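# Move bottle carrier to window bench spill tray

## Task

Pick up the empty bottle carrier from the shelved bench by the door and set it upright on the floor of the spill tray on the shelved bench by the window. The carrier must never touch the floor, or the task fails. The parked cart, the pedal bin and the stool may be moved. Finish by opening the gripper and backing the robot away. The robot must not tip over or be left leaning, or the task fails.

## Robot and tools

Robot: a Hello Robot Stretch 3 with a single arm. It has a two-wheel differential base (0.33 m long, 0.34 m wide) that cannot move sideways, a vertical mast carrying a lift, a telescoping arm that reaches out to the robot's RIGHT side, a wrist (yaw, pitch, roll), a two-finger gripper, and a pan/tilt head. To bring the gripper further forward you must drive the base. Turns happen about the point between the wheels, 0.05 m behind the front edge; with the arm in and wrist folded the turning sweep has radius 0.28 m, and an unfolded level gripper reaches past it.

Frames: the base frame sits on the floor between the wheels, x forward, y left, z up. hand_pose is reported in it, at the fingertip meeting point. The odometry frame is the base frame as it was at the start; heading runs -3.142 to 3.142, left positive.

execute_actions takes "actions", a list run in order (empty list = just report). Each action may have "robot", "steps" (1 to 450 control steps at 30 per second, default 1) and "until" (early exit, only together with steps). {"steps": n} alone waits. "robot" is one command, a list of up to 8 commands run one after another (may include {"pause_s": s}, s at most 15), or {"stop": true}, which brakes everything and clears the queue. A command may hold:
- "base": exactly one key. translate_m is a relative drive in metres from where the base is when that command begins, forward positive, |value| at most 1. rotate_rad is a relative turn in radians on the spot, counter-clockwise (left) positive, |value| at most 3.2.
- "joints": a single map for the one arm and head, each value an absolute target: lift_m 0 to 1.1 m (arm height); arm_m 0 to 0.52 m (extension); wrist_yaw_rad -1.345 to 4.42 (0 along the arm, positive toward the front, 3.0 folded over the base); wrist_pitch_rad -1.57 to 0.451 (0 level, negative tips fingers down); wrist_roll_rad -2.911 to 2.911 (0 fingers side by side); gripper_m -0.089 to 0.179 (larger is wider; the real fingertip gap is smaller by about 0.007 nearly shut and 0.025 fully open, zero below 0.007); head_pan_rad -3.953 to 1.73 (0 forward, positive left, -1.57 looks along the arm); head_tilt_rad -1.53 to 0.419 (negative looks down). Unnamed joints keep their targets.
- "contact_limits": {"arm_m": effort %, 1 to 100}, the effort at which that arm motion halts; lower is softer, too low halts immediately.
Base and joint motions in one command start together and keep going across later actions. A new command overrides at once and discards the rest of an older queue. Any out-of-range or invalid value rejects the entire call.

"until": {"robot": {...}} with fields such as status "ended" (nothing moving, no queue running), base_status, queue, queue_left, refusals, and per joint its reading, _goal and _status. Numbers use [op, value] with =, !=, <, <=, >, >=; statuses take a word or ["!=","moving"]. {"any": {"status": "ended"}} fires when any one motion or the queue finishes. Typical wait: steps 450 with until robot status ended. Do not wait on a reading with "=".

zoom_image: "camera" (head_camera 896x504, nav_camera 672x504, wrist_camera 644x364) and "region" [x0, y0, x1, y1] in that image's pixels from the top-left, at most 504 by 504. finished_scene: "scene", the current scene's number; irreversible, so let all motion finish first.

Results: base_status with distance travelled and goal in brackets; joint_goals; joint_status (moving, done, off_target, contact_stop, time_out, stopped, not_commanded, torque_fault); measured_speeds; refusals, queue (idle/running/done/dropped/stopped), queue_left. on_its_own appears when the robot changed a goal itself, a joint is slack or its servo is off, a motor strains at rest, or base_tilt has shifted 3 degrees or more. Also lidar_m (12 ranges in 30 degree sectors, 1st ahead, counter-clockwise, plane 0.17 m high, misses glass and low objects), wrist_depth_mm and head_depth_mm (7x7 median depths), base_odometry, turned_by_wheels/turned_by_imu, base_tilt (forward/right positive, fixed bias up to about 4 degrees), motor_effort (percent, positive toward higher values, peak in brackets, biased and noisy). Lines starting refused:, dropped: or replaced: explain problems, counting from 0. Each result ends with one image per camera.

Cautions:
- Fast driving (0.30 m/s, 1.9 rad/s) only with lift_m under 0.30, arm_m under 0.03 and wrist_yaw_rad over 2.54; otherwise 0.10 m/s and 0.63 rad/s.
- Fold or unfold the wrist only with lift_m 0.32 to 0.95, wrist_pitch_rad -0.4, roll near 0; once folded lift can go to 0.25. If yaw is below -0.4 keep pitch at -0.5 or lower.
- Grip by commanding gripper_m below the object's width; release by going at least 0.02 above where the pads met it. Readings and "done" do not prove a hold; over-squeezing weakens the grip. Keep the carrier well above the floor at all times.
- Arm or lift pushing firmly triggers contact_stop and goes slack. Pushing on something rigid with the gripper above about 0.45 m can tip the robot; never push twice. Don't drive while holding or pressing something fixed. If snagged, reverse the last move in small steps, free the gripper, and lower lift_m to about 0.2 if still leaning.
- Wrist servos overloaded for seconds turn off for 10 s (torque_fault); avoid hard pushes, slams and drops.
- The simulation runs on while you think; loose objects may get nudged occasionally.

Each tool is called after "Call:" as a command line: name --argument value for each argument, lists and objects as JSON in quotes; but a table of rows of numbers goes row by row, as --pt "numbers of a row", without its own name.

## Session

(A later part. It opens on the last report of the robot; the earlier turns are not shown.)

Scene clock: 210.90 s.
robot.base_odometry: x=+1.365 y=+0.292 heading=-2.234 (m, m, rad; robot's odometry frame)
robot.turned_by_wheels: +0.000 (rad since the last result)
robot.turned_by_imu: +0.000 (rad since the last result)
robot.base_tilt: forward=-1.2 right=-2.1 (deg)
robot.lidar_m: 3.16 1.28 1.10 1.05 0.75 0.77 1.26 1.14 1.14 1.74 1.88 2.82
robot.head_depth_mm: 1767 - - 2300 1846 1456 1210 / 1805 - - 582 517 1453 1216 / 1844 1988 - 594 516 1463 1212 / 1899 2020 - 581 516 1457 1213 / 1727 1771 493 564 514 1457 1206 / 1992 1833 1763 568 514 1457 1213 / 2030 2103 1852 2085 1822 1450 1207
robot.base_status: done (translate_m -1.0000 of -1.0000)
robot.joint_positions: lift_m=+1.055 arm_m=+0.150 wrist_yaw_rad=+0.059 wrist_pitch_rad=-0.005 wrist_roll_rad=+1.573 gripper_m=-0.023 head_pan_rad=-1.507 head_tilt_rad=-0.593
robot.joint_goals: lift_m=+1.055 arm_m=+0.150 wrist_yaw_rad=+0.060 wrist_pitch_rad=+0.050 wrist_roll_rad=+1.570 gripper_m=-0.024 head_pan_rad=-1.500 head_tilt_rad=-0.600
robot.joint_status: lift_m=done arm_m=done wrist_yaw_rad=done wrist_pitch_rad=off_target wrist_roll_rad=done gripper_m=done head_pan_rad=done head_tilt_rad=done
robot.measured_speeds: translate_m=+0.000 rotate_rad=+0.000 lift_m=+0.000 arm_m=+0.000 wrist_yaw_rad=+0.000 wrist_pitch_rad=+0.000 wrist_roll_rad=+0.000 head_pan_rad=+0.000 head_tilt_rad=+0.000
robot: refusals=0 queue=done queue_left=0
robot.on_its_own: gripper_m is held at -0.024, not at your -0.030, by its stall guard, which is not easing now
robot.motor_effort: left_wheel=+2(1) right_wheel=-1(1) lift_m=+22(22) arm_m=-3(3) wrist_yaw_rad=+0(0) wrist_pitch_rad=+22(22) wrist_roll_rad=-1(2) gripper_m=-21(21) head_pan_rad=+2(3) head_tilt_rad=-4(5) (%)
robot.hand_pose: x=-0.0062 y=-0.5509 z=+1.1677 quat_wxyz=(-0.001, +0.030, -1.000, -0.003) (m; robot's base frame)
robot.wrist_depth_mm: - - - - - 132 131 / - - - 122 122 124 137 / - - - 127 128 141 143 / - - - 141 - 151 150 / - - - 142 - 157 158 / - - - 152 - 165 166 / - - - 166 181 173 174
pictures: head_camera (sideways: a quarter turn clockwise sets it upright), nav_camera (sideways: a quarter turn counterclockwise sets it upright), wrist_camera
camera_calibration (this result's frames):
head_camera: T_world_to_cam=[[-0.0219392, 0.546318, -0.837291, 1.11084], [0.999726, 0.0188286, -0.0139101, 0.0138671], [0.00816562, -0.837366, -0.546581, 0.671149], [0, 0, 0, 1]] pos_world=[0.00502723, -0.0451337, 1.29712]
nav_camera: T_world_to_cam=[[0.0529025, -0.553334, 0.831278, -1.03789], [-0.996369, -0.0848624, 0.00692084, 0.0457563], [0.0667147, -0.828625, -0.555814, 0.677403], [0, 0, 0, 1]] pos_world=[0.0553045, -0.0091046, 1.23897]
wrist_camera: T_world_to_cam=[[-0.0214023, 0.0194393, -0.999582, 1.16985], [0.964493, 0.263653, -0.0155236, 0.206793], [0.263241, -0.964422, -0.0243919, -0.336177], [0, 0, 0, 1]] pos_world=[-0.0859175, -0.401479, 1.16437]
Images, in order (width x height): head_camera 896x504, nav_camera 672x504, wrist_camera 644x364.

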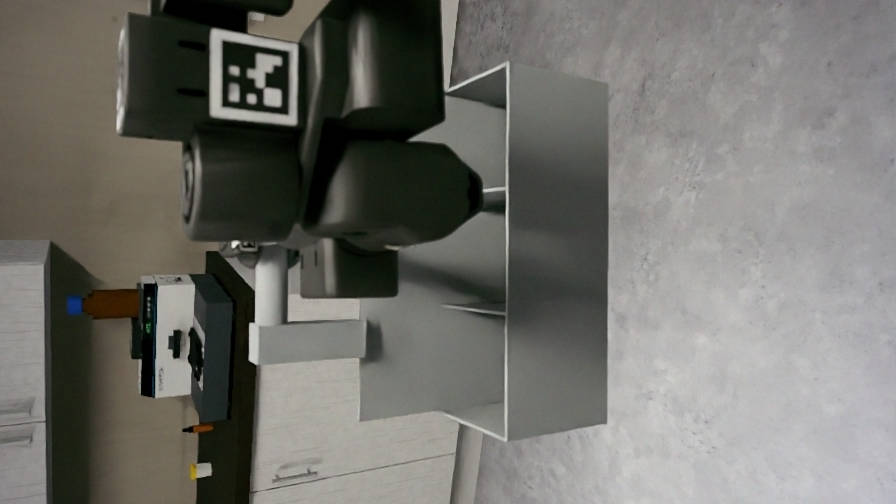

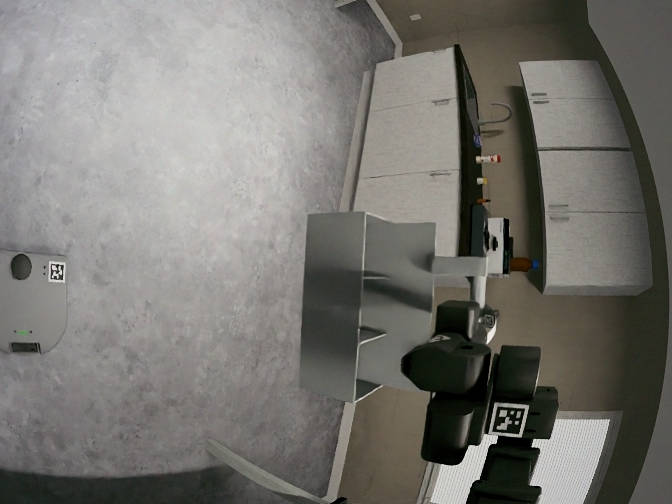

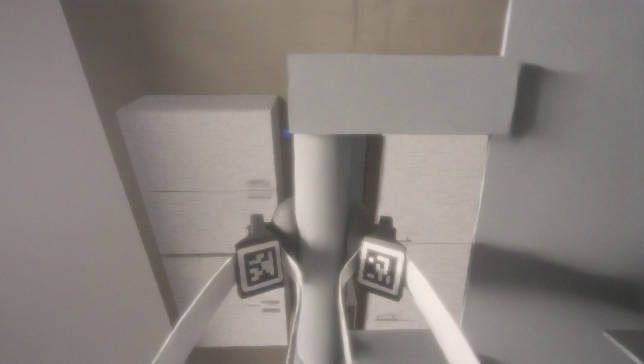

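Call:
execute_actions --actions '[{"robot": {"base": {"rotate_rad": -1.70}, "joints": {"arm_m": 0.10}}, "steps": 450, "until": {"robot": {"status": "ended"}}}]'

Scene clock: 219.00 s.
robot.base_odometry: x=+1.365 y=+0.292 heading=+2.349 (m, m, rad; robot's odometry frame)
robot.turned_by_wheels: -1.700 (rad since the last result)
robot.turned_by_imu: -1.728 (rad since the last result)
robot.base_tilt: forward=-1.4 right=-2.1 (deg)
robot.lidar_m: 1.74 1.77 2.56 2.60 1.36 1.11 1.05 1.09 0.75 1.26 1.33 1.14
robot.head_depth_mm: 1112 - - - 737 1460 1211 / 1113 - - - 472 1418 1210 / 1127 1217 - - 460 1419 1207 / 1131 1235 437 528 469 1418 1211 / 1142 1261 459 511 468 1407 1209 / 1110 1270 1281 511 468 1416 1207 / 1145 1270 1335 1016 817 1452 1204
robot.base_status: done (rotate_rad -1.6999 of -1.7000)
robot.joint_positions: lift_m=+1.055 arm_m=+0.100 wrist_yaw_rad=+0.059 wrist_pitch_rad=-0.005 wrist_roll_rad=+1.573 gripper_m=-0.023 head_pan_rad=-1.507 head_tilt_rad=-0.593
robot.joint_goals: lift_m=+1.055 arm_m=+0.100 wrist_yaw_rad=+0.060 wrist_pitch_rad=+0.050 wrist_roll_rad=+1.570 gripper_m=-0.024 head_pan_rad=-1.500 head_tilt_rad=-0.600
robot.joint_status: lift_m=done arm_m=done wrist_yaw_rad=done wrist_pitch_rad=off_target wrist_roll_rad=done gripper_m=done head_pan_rad=done head_tilt_rad=done
robot.measured_speeds: translate_m=+0.000 rotate_rad=+0.000 lift_m=+0.000 arm_m=+0.000 wrist_yaw_rad=+0.000 wrist_pitch_rad=+0.000 wrist_roll_rad=+0.000 head_pan_rad=+0.000 head_tilt_rad=+0.000
robot: refusals=0 queue=done queue_left=0
robot.on_its_own: gripper_m is held at -0.024, not at your -0.030, by its stall guard, which is not easing now
robot.motor_effort: left_wheel=+2(9) right_wheel=-1(5) lift_m=+23(23) arm_m=-3(4) wrist_yaw_rad=+0(0) wrist_pitch_rad=+22(22) wrist_roll_rad=-1(1) gripper_m=-21(21) head_pan_rad=+2(2) head_tilt_rad=-5(5) (%)
robot.hand_pose: x=-0.0062 y=-0.5009 z=+1.1677 quat_wxyz=(-0.001, +0.030, -1.000, -0.003) (m; robot's base frame)
robot.wrist_depth_mm: 681 902 937 954 913 133 131 / 953 872 992 122 123 125 136 / - 884 - 127 129 141 143 / - 865 - 141 - 151 150 / - 942 - 142 - 157 158 / - - - 153 - 165 167 / - - - 166 183 174 174
pictures: head_camera (sideways: a quarter turn clockwise sets it upright), nav_camera (sideways: a quarter turn counterclockwise sets it upright), wrist_camera
camera_calibration (this result's frames):
head_camera: T_world_to_cam=[[-0.0219697, 0.54637, -0.837255, 1.11079], [0.999725, 0.018879, -0.013913, 0.0138709], [0.0082049, -0.837331, -0.546635, 0.671219], [0, 0, 0, 1]] pos_world=[0.00502944, -0.0451334, 1.29712]
nav_camera: T_world_to_cam=[[0.0529334, -0.553385, 0.831242, -1.03784], [-0.996364, -0.0849123, 0.00691948, 0.0457581], [0.0667535, -0.828586, -0.555868, 0.677472], [0, 0, 0, 1]] pos_world=[0.0553047, -0.00909812, 1.23897]
wrist_camera: T_world_to_cam=[[-0.0213974, 0.0194424, -0.999582, 1.16888], [0.964528, 0.263524, -0.0155214, 0.193577], [0.263112, -0.964457, -0.0243915, -0.287969], [0, 0, 0, 1]] pos_world=[-0.0859317, -0.351472, 1.16437]
Images, in order (width x height): head_camera 896x504, nav_camera 672x504, wrist_camera 644x364.

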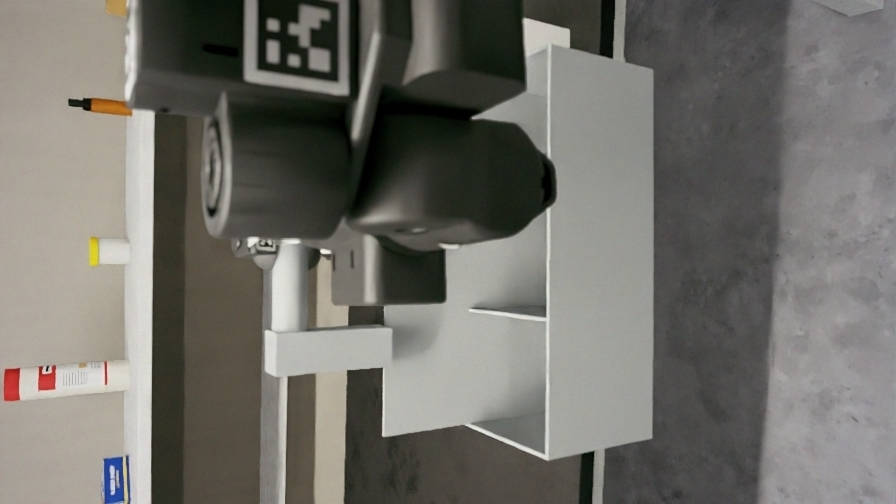

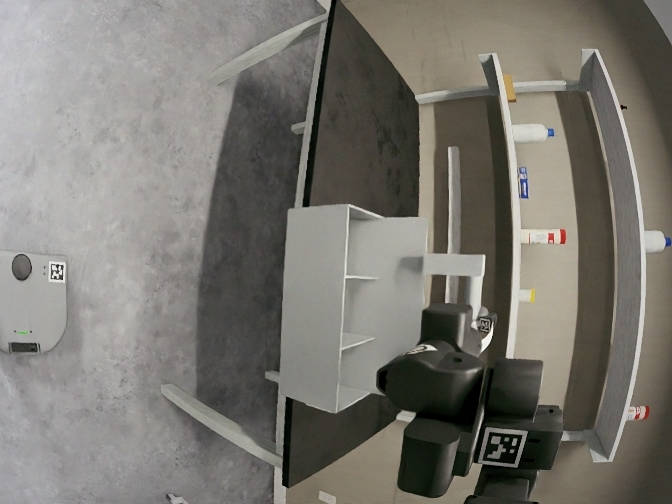

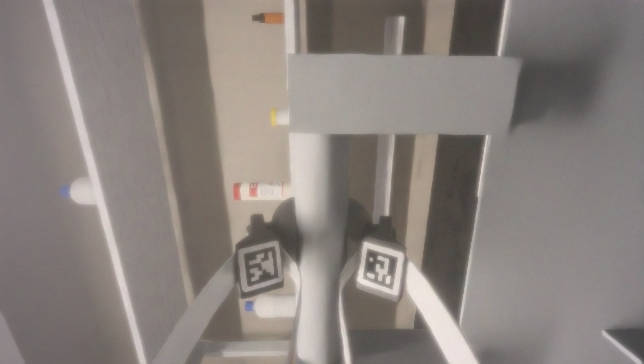

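Call:
execute_actions --actions '[{"robot": {"base": {"translate_m": -0.06}, "joints": {"arm_m": 0.40, "wrist_yaw_rad": 0.0}}, "steps": 450, "until": {"robot": {"status": "ended"}}}]'

Scene clock: 240.63 s.
robot.base_odometry: x=+1.407 y=+0.249 heading=+2.349 (m, m, rad; robot's odometry frame)
robot.turned_by_wheels: +0.000 (rad since the last result)
robot.turned_by_imu: +0.001 (rad since the last result)
robot.base_tilt: forward=-1.3 right=-2.1 (deg)
robot.lidar_m: 1.80 1.84 2.65 2.61 1.27 1.05 0.99 1.03 0.72 1.26 1.34 1.18
robot.head_depth_mm: 1095 - 1321 1019 789 1453 1126 / 1101 1245 1303 919 758 1464 1206 / 1112 - 771 736 759 1448 1214 / 1125 1216 766 741 761 1458 1218 / 1138 1228 768 746 756 1447 1205 / 1102 1262 1341 970 786 1448 1207 / 1150 1270 1339 1017 818 1453 1207
robot.base_status: done (translate_m -0.0600 of -0.0600)
robot.joint_positions: lift_m=+1.055 arm_m=+0.400 wrist_yaw_rad=+0.000 wrist_pitch_rad=-0.005 wrist_roll_rad=+1.572 gripper_m=-0.023 head_pan_rad=-1.507 head_tilt_rad=-0.593
robot.joint_goals: lift_m=+1.055 arm_m=+0.400 wrist_yaw_rad=+0.000 wrist_pitch_rad=+0.050 wrist_roll_rad=+1.570 gripper_m=-0.024 head_pan_rad=-1.500 head_tilt_rad=-0.600
robot.joint_status: lift_m=done arm_m=done wrist_yaw_rad=done wrist_pitch_rad=off_target wrist_roll_rad=done gripper_m=done head_pan_rad=done head_tilt_rad=done
robot.measured_speeds: translate_m=+0.000 rotate_rad=+0.000 lift_m=+0.000 arm_m=+0.000 wrist_yaw_rad=+0.000 wrist_pitch_rad=+0.000 wrist_roll_rad=+0.000 head_pan_rad=+0.000 head_tilt_rad=+0.000
robot: refusals=0 queue=done queue_left=0
robot.on_its_own: gripper_m is held at -0.024, not at your -0.030, by its stall guard, which is not easing now
robot.motor_effort: left_wheel=+2(6) right_wheel=-1(6) lift_m=+23(22) arm_m=+3(3) wrist_yaw_rad=-1(4) wrist_pitch_rad=+22(22) wrist_roll_rad=-1(2) gripper_m=-21(21) head_pan_rad=+3(2) head_tilt_rad=-5(5) (%)
robot.hand_pose: x=-0.0214 y=-0.8008 z=+1.1677 quat_wxyz=(+0.000, +0.000, -1.000, -0.003) (m; robot's base frame)
robot.wrist_depth_mm: 603 660 660 677 681 133 131 / 593 707 697 122 123 125 137 / 597 726 725 128 128 141 143 / 599 767 772 141 788 151 150 / 597 794 822 143 834 157 158 / 597 835 852 152 874 165 167 / 591 856 919 165 182 174 174
pictures: head_camera (sideways: a quarter turn clockwise sets it upright), nav_camera (sideways: a quarter turn counterclockwise sets it upright), wrist_camera
camera_calibration (this result's frames):
head_camera: T_world_to_cam=[[-0.0219697, 0.546371, -0.837255, 1.11079], [0.999725, 0.018879, -0.013913, 0.0138709], [0.0082049, -0.837331, -0.546635, 0.671219], [0, 0, 0, 1]] pos_world=[0.00502944, -0.0451334, 1.29712]
nav_camera: T_world_to_cam=[[0.0529334, -0.553385, 0.831242, -1.03784], [-0.996364, -0.0849123, 0.00691948, 0.0457581], [0.0667535, -0.828586, -0.555868, 0.677472], [0, 0, 0, 1]] pos_world=[0.0553047, -0.00909811, 1.23897]
wrist_camera: T_world_to_cam=[[-0.021226, 0.0206777, -0.999561, 1.17536], [0.978446, 0.20584, -0.0165194, 0.24253], [0.205408, -0.978367, -0.0246012, -0.585318], [0, 0, 0, 1]] pos_world=[-0.0921253, -0.646882, 1.16445]
Images, in order (width x height): head_camera 896x504, nav_camera 672x504, wrist_camera 644x364.

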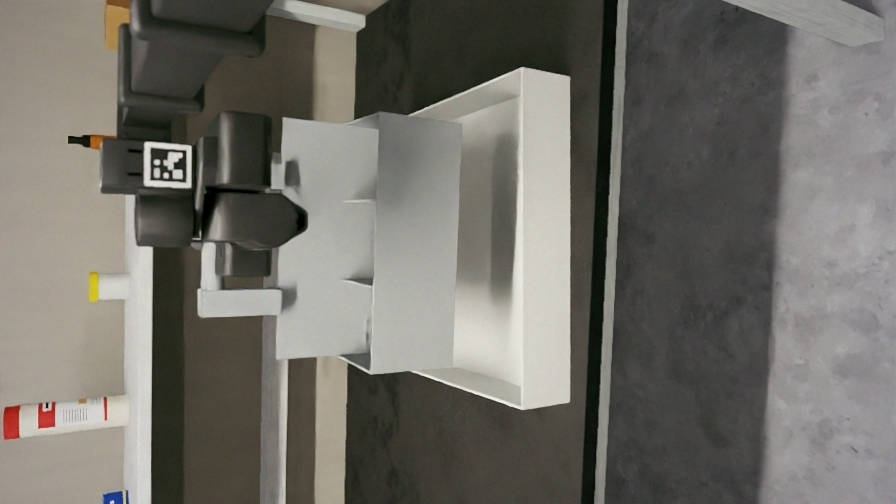

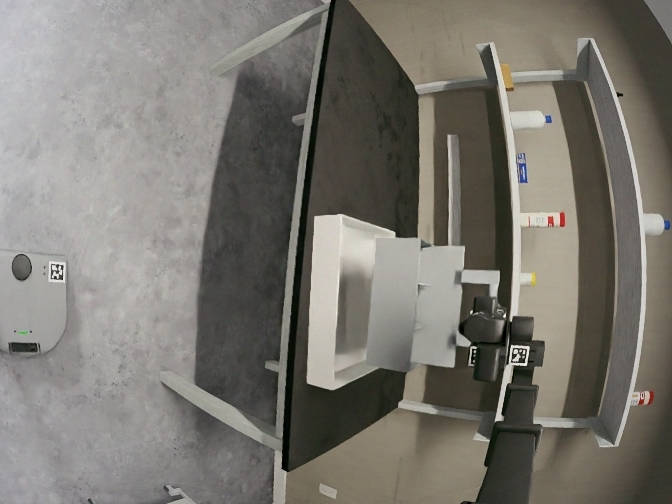

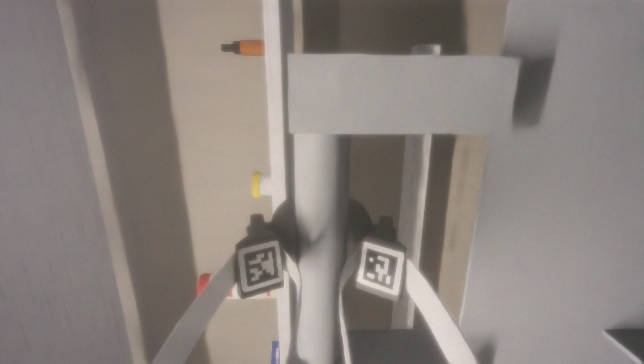

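Call:
execute_actions --actions '[{"robot": {"base": {"translate_m": -0.016}, "joints": {"arm_m": 0.412, "wrist_yaw_rad": 0.06, "lift_m": 1.02}}, "steps": 450, "until": {"robot": {"status": "ended"}}}, {"robot": {"joints": {"lift_m": 0.945}}, "steps": 450, "until": {"robot": {"status": "ended"}}}]'

Scene clock: 250.83 s.
robot.base_odometry: x=+1.418 y=+0.238 heading=+2.349 (m, m, rad; robot's odometry frame)
robot.turned_by_wheels: +0.000 (rad since the last result)
robot.turned_by_imu: +0.001 (rad since the last result)
robot.base_tilt: forward=-1.2 right=-1.9 (deg)
robot.lidar_m: 1.81 1.85 2.67 2.61 1.25 1.03 0.97 1.01 0.71 1.26 1.34 1.20
robot.head_depth_mm: 1091 1200 1311 - 773 1456 1121 / 1112 1225 - 935 759 1461 1205 / 1105 1232 - 824 760 1459 1208 / 1128 1246 1268 829 760 1455 1207 / 1134 1255 1271 824 758 1464 1210 / 1118 1265 1339 967 758 1455 1207 / 1152 1275 1338 1011 818 1456 1207
robot.base_status: done (translate_m -0.0160 of -0.0160)
robot.joint_positions: lift_m=+0.945 arm_m=+0.412 wrist_yaw_rad=+0.060 wrist_pitch_rad=-0.005 wrist_roll_rad=+1.572 gripper_m=-0.023 head_pan_rad=-1.507 head_tilt_rad=-0.593
robot.joint_goals: lift_m=+0.945 arm_m=+0.412 wrist_yaw_rad=+0.060 wrist_pitch_rad=+0.050 wrist_roll_rad=+1.570 gripper_m=-0.024 head_pan_rad=-1.500 head_tilt_rad=-0.600
robot.joint_status: lift_m=done arm_m=done wrist_yaw_rad=done wrist_pitch_rad=off_target wrist_roll_rad=done gripper_m=done head_pan_rad=done head_tilt_rad=done
robot.measured_speeds: translate_m=+0.000 rotate_rad=+0.000 lift_m=+0.000 arm_m=+0.000 wrist_yaw_rad=+0.000 wrist_pitch_rad=+0.000 wrist_roll_rad=+0.000 head_pan_rad=+0.000 head_tilt_rad=+0.000
robot: refusals=0 queue=done queue_left=0
robot.on_its_own: gripper_m is held at -0.024, not at your -0.030, by its stall guard, which is not easing now
robot.motor_effort: left_wheel=+2(3) right_wheel=-1(5) lift_m=+18(22) arm_m=+3(5) wrist_yaw_rad=+1(3) wrist_pitch_rad=+22(22) wrist_roll_rad=-1(2) gripper_m=-22(21) head_pan_rad=+3(3) head_tilt_rad=-5(5) (%)
robot.hand_pose: x=-0.0061 y=-0.8123 z=+1.0580 quat_wxyz=(+0.000, +0.030, -1.000, -0.003) (m; robot's base frame)
robot.wrist_depth_mm: 647 625 557 667 659 133 131 / 674 680 560 122 122 125 136 / 708 717 561 127 128 141 143 / 744 768 554 140 767 150 150 / 725 819 545 143 822 157 157 / 737 849 637 153 753 165 167 / 732 934 645 165 182 174 174
pictures: head_camera (sideways: a quarter turn clockwise sets it upright), nav_camera (sideways: a quarter turn counterclockwise sets it upright), wrist_camera
camera_calibration (this result's frames):
head_camera: T_world_to_cam=[[-0.0219697, 0.546371, -0.837255, 1.11079], [0.999725, 0.0188789, -0.013913, 0.0138709], [0.0082048, -0.837331, -0.546635, 0.671219], [0, 0, 0, 1]] pos_world=[0.00502944, -0.0451334, 1.29712]
nav_camera: T_world_to_cam=[[0.0529333, -0.553385, 0.831242, -1.03784], [-0.996364, -0.0849122, 0.00691948, 0.0457581], [0.0667534, -0.828586, -0.555868, 0.677472], [0, 0, 0, 1]] pos_world=[0.0553047, -0.00909812, 1.23897]
wrist_camera: T_world_to_cam=[[-0.0222691, 0.0193741, -0.999564, 1.06521], [0.964395, 0.263959, -0.0163694, 0.275083], [0.263527, -0.964339, -0.0245624, -0.590755], [0, 0, 0, 1]] pos_world=[-0.085888, -0.662936, 1.05474]
Images, in order (width x height): head_camera 896x504, nav_camera 672x504, wrist_camera 644x364.

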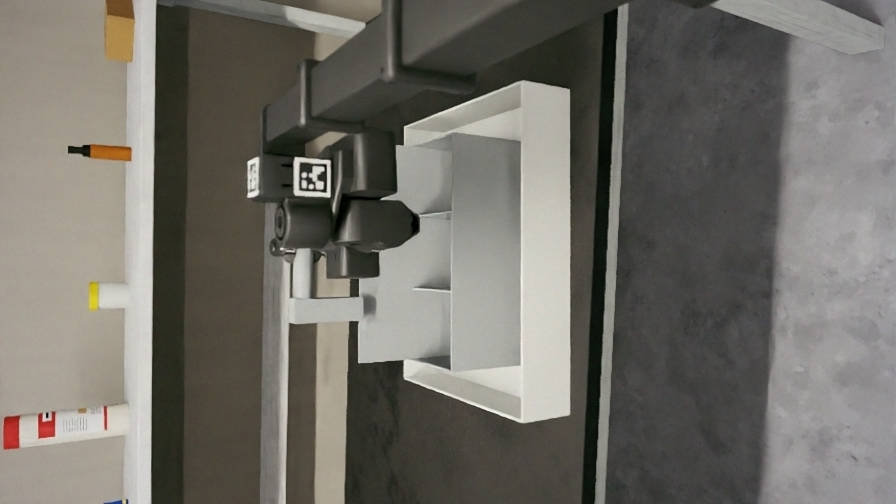

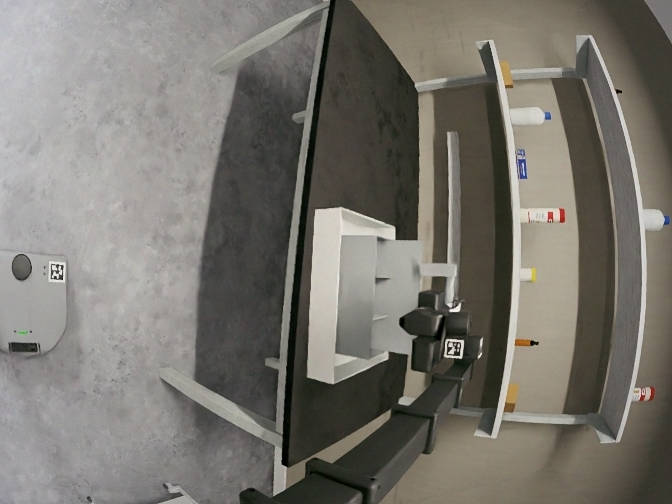

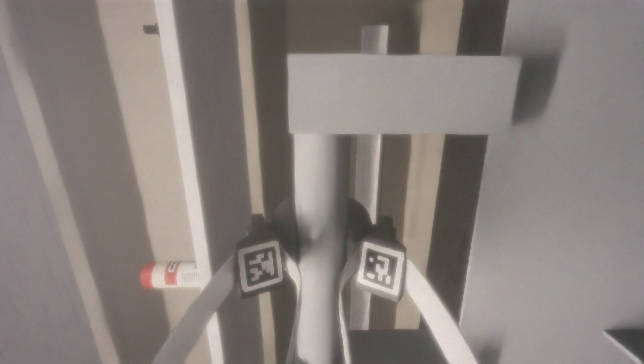

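Centred. Lower to touchdown.

Call:
execute_actions --actions '[{"robot": {"joints": {"lift_m": 0.920}}, "steps": 450, "until": {"robot": {"status": "ended"}}}]'

Scene clock: 255.17 s.
robot.base_odometry: x=+1.418 y=+0.238 heading=+2.350 (m, m, rad; robot's odometry frame)
robot.turned_by_wheels: +0.000 (rad since the last result)
robot.turned_by_imu: +0.001 (rad since the last result)
robot.base_tilt: forward=-1.2 right=-2.1 (deg)
robot.lidar_m: 1.81 1.84 2.68 2.61 1.25 1.03 0.97 1.01 0.71 1.26 1.34 1.20
robot.head_depth_mm: 1091 1200 1310 - 759 1467 1127 / 1112 1231 1319 926 761 1458 1214 / 1116 1234 1317 796 757 1452 1210 / 1129 1244 1266 799 759 1461 1208 / 1133 1256 1268 829 759 1458 1207 / 1116 1269 1343 995 759 1453 1211 / 1157 1276 1345 1019 818 1451 1212
robot.base_status: done (translate_m -0.0160 of -0.0160)
robot.joint_positions: lift_m=+0.920 arm_m=+0.412 wrist_yaw_rad=+0.062 wrist_pitch_rad=+0.009 wrist_roll_rad=+1.571 gripper_m=-0.023 head_pan_rad=-1.507 head_tilt_rad=-0.593
robot.joint_goals: lift_m=+0.920 arm_m=+0.412 wrist_yaw_rad=+0.060 wrist_pitch_rad=+0.050 wrist_roll_rad=+1.570 gripper_m=-0.024 head_pan_rad=-1.500 head_tilt_rad=-0.600
robot.joint_status: lift_m=done arm_m=done wrist_yaw_rad=done wrist_pitch_rad=off_target wrist_roll_rad=done gripper_m=done head_pan_rad=done head_tilt_rad=done
robot.measured_speeds: translate_m=+0.000 rotate_rad=+0.000 lift_m=+0.000 arm_m=+0.000 wrist_yaw_rad=+0.000 wrist_pitch_rad=+0.000 wrist_roll_rad=+0.000 head_pan_rad=+0.000 head_tilt_rad=+0.000
robot: refusals=0 queue=done queue_left=0
robot.on_its_own: gripper_m is held at -0.024, not at your -0.030, by its stall guard, which is not easing now
robot.motor_effort: left_wheel=+3(3) right_wheel=-2(2) lift_m=+17(17) arm_m=+3(3) wrist_yaw_rad=-1(1) wrist_pitch_rad=+16(22) wrist_roll_rad=+0(1) gripper_m=-21(21) head_pan_rad=+2(3) head_tilt_rad=-5(5) (%)
robot.hand_pose: x=-0.0055 y=-0.8127 z=+1.0369 quat_wxyz=(+0.000, +0.031, -1.000, +0.004) (m; robot's base frame)
robot.wrist_depth_mm: 651 634 615 657 657 130 129 / 678 661 608 121 122 124 135 / 722 722 604 127 127 140 141 / 751 771 600 139 760 149 148 / 745 843 520 144 801 155 156 / 750 873 604 153 794 163 164 / 747 941 699 169 182 173 172
pictures: head_camera (sideways: a quarter turn clockwise sets it upright), nav_camera (sideways: a quarter turn counterclockwise sets it upright), wrist_camera
camera_calibration (this result's frames):
head_camera: T_world_to_cam=[[-0.0219697, 0.546371, -0.837255, 1.11079], [0.999725, 0.0188789, -0.013913, 0.0138709], [0.00820479, -0.837331, -0.546635, 0.671219], [0, 0, 0, 1]] pos_world=[0.00502944, -0.0451334, 1.29712]
nav_camera: T_world_to_cam=[[0.0529333, -0.553385, 0.831242, -1.03784], [-0.996364, -0.0849122, 0.00691947, 0.0457581], [0.0667534, -0.828586, -0.555868, 0.677473], [0, 0, 0, 1]] pos_world=[0.0553047, -0.00909811, 1.23897]
wrist_camera: T_world_to_cam=[[-0.0223617, 0.00466042, -0.999739, 1.03229], [0.963826, 0.265758, -0.0203196, 0.279825], [0.265594, -0.964029, -0.0104346, -0.606115], [0, 0, 0, 1]] pos_world=[-0.0856384, -0.663489, 1.03138]
Images, in order (width x height): head_camera 896x504, nav_camera 672x504, wrist_camera 644x364.

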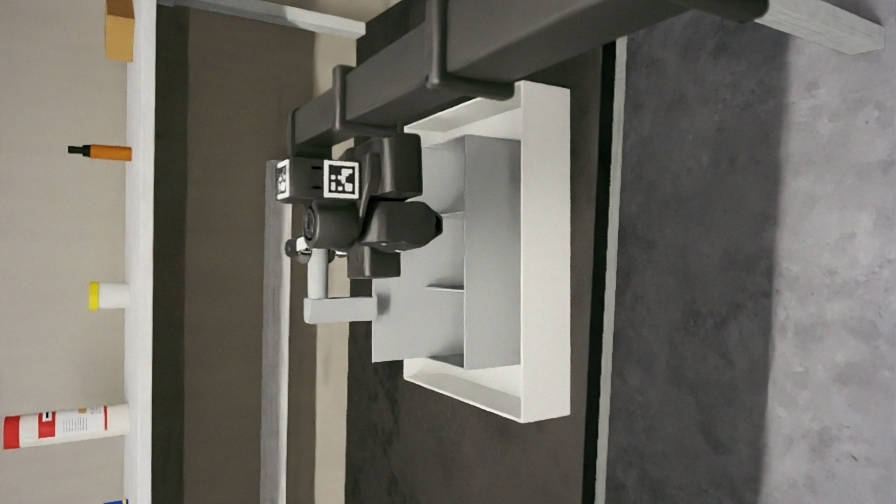

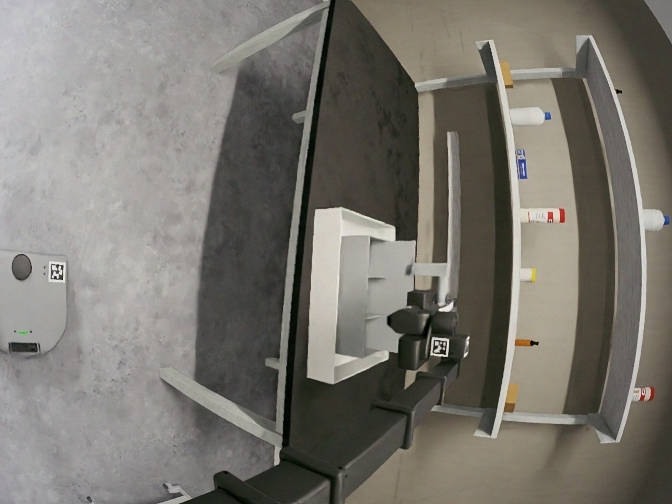

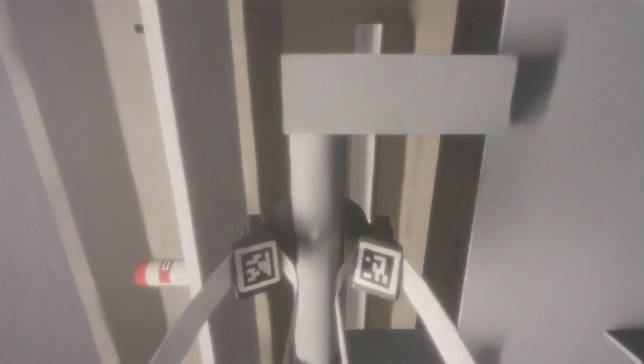

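Call:
execute_actions --actions '[{"robot": [{"joints": {"lift_m": 0.916, "gripper_m": 0.075}}, {"joints": {"arm_m": 0.05}}], "steps": 450, "until": {"robot": {"status": "ended"}}}]'

Scene clock: 263.90 s.
robot.base_odometry: x=+1.418 y=+0.238 heading=+2.349 (m, m, rad; robot's odometry frame)
robot.turned_by_wheels: +0.000 (rad since the last result)
robot.turned_by_imu: +0.001 (rad since the last result)
robot.base_tilt: forward=-1.2 right=-2.0 (deg)
robot.lidar_m: 1.81 1.85 2.68 2.61 1.26 1.03 0.97 1.01 0.70 1.26 1.33 1.20
robot.head_depth_mm: 1098 1200 1312 1023 818 - - / 1116 1231 1344 993 771 - - / 1111 1240 1316 832 760 - - / 1131 1247 1265 830 756 - 1180 / 1135 1257 1272 828 757 1456 1208 / 1118 1264 1344 993 759 1450 1212 / 1155 1276 1340 1016 816 1456 1208
robot.base_status: done (translate_m -0.0160 of -0.0160)
robot.joint_positions: lift_m=+0.916 arm_m=+0.050 wrist_yaw_rad=+0.060 wrist_pitch_rad=+0.027 wrist_roll_rad=+1.570 gripper_m=+0.075 head_pan_rad=-1.507 head_tilt_rad=-0.593
robot.joint_goals: lift_m=+0.916 arm_m=+0.050 wrist_yaw_rad=+0.060 wrist_pitch_rad=+0.050 wrist_roll_rad=+1.570 gripper_m=+0.075 head_pan_rad=-1.500 head_tilt_rad=-0.600
robot.joint_status: lift_m=done arm_m=done wrist_yaw_rad=done wrist_pitch_rad=off_target wrist_roll_rad=done gripper_m=done head_pan_rad=done head_tilt_rad=done
robot.measured_speeds: translate_m=+0.000 rotate_rad=+0.000 lift_m=+0.000 arm_m=+0.000 wrist_yaw_rad=+0.000 wrist_pitch_rad=+0.000 wrist_roll_rad=+0.000 head_pan_rad=+0.000 head_tilt_rad=+0.000
robot: refusals=0 queue=done queue_left=0
robot.motor_effort: left_wheel=+3(3) right_wheel=-2(3) lift_m=+16(17) arm_m=-4(4) wrist_yaw_rad=+0(4) wrist_pitch_rad=+9(16) wrist_roll_rad=+1(0) gripper_m=+0(81) head_pan_rad=+3(3) head_tilt_rad=-5(6) (%)
robot.hand_pose: x=-0.0058 y=-0.4516 z=+1.0375 quat_wxyz=(+0.001, +0.030, -0.999, +0.013) (m; robot's base frame)
robot.wrist_depth_mm: 782 978 973 997 818 368 295 / 836 - - - 479 369 305 / - - - - 489 389 307 / - - - - 519 349 327 / - - 968 - 488 363 341 / - - - - - 382 377 / - - - - 954 405 -
pictures: head_camera (sideways: a quarter turn clockwise sets it upright), nav_camera (sideways: a quarter turn counterclockwise sets it upright), wrist_camera
camera_calibration (this result's frames):
head_camera: T_world_to_cam=[[-0.0219803, 0.54637, -0.837255, 1.11079], [0.999725, 0.0188983, -0.013913, 0.0138709], [0.00822105, -0.83733, -0.546635, 0.671219], [0, 0, 0, 1]] pos_world=[0.00503032, -0.0451334, 1.29712]
nav_camera: T_world_to_cam=[[0.0529441, -0.553384, 0.831242, -1.03784], [-0.996363, -0.0849315, 0.00691947, 0.0457581], [0.0667695, -0.828584, -0.555868, 0.677473], [0, 0, 0, 1]] pos_world=[0.0553049, -0.00909714, 1.23897]
wrist_camera: T_world_to_cam=[[-0.0228316, -0.0131418, -0.999653, 1.02306], [0.964187, 0.263995, -0.0254921, 0.188773], [0.264238, -0.964435, 0.00664369, -0.275853], [0, 0, 0, 1]] pos_world=[-0.0857639, -0.302432, 1.02935]
Images, in order (width x height): head_camera 896x504, nav_camera 672x504, wrist_camera 644x364.

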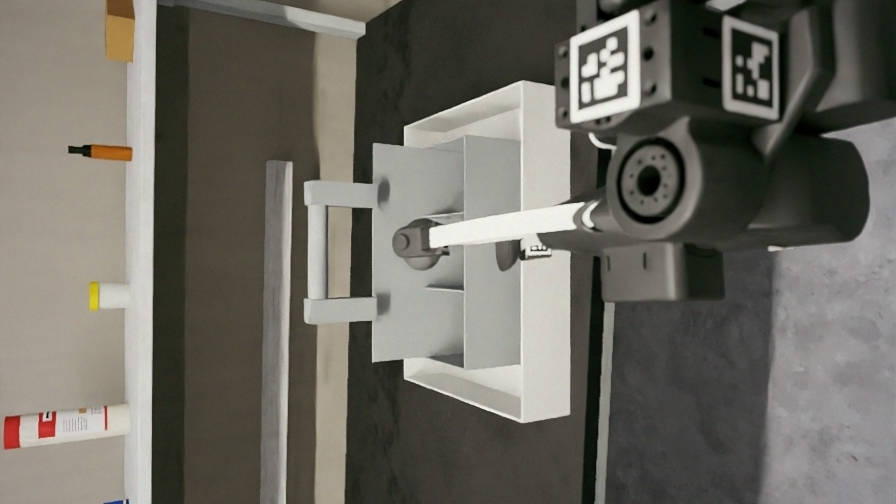

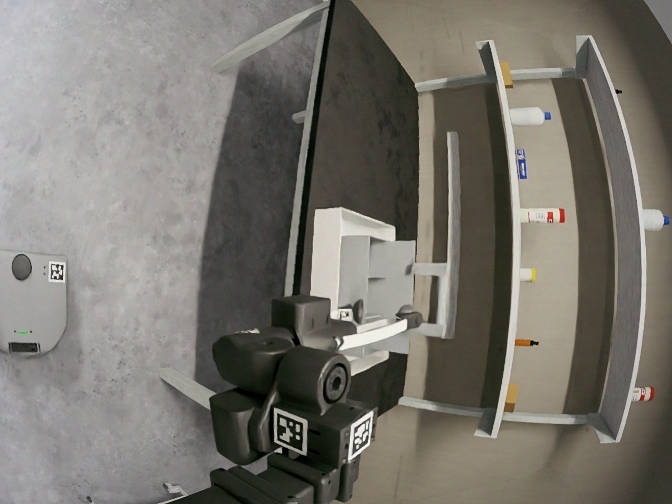

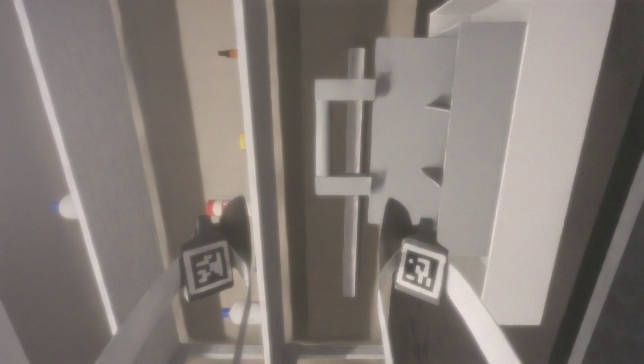

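The carrier stands upright in the tray and the gripper is clear.

Call:
finished_scene --scene 2

The scene is finished: the task was done.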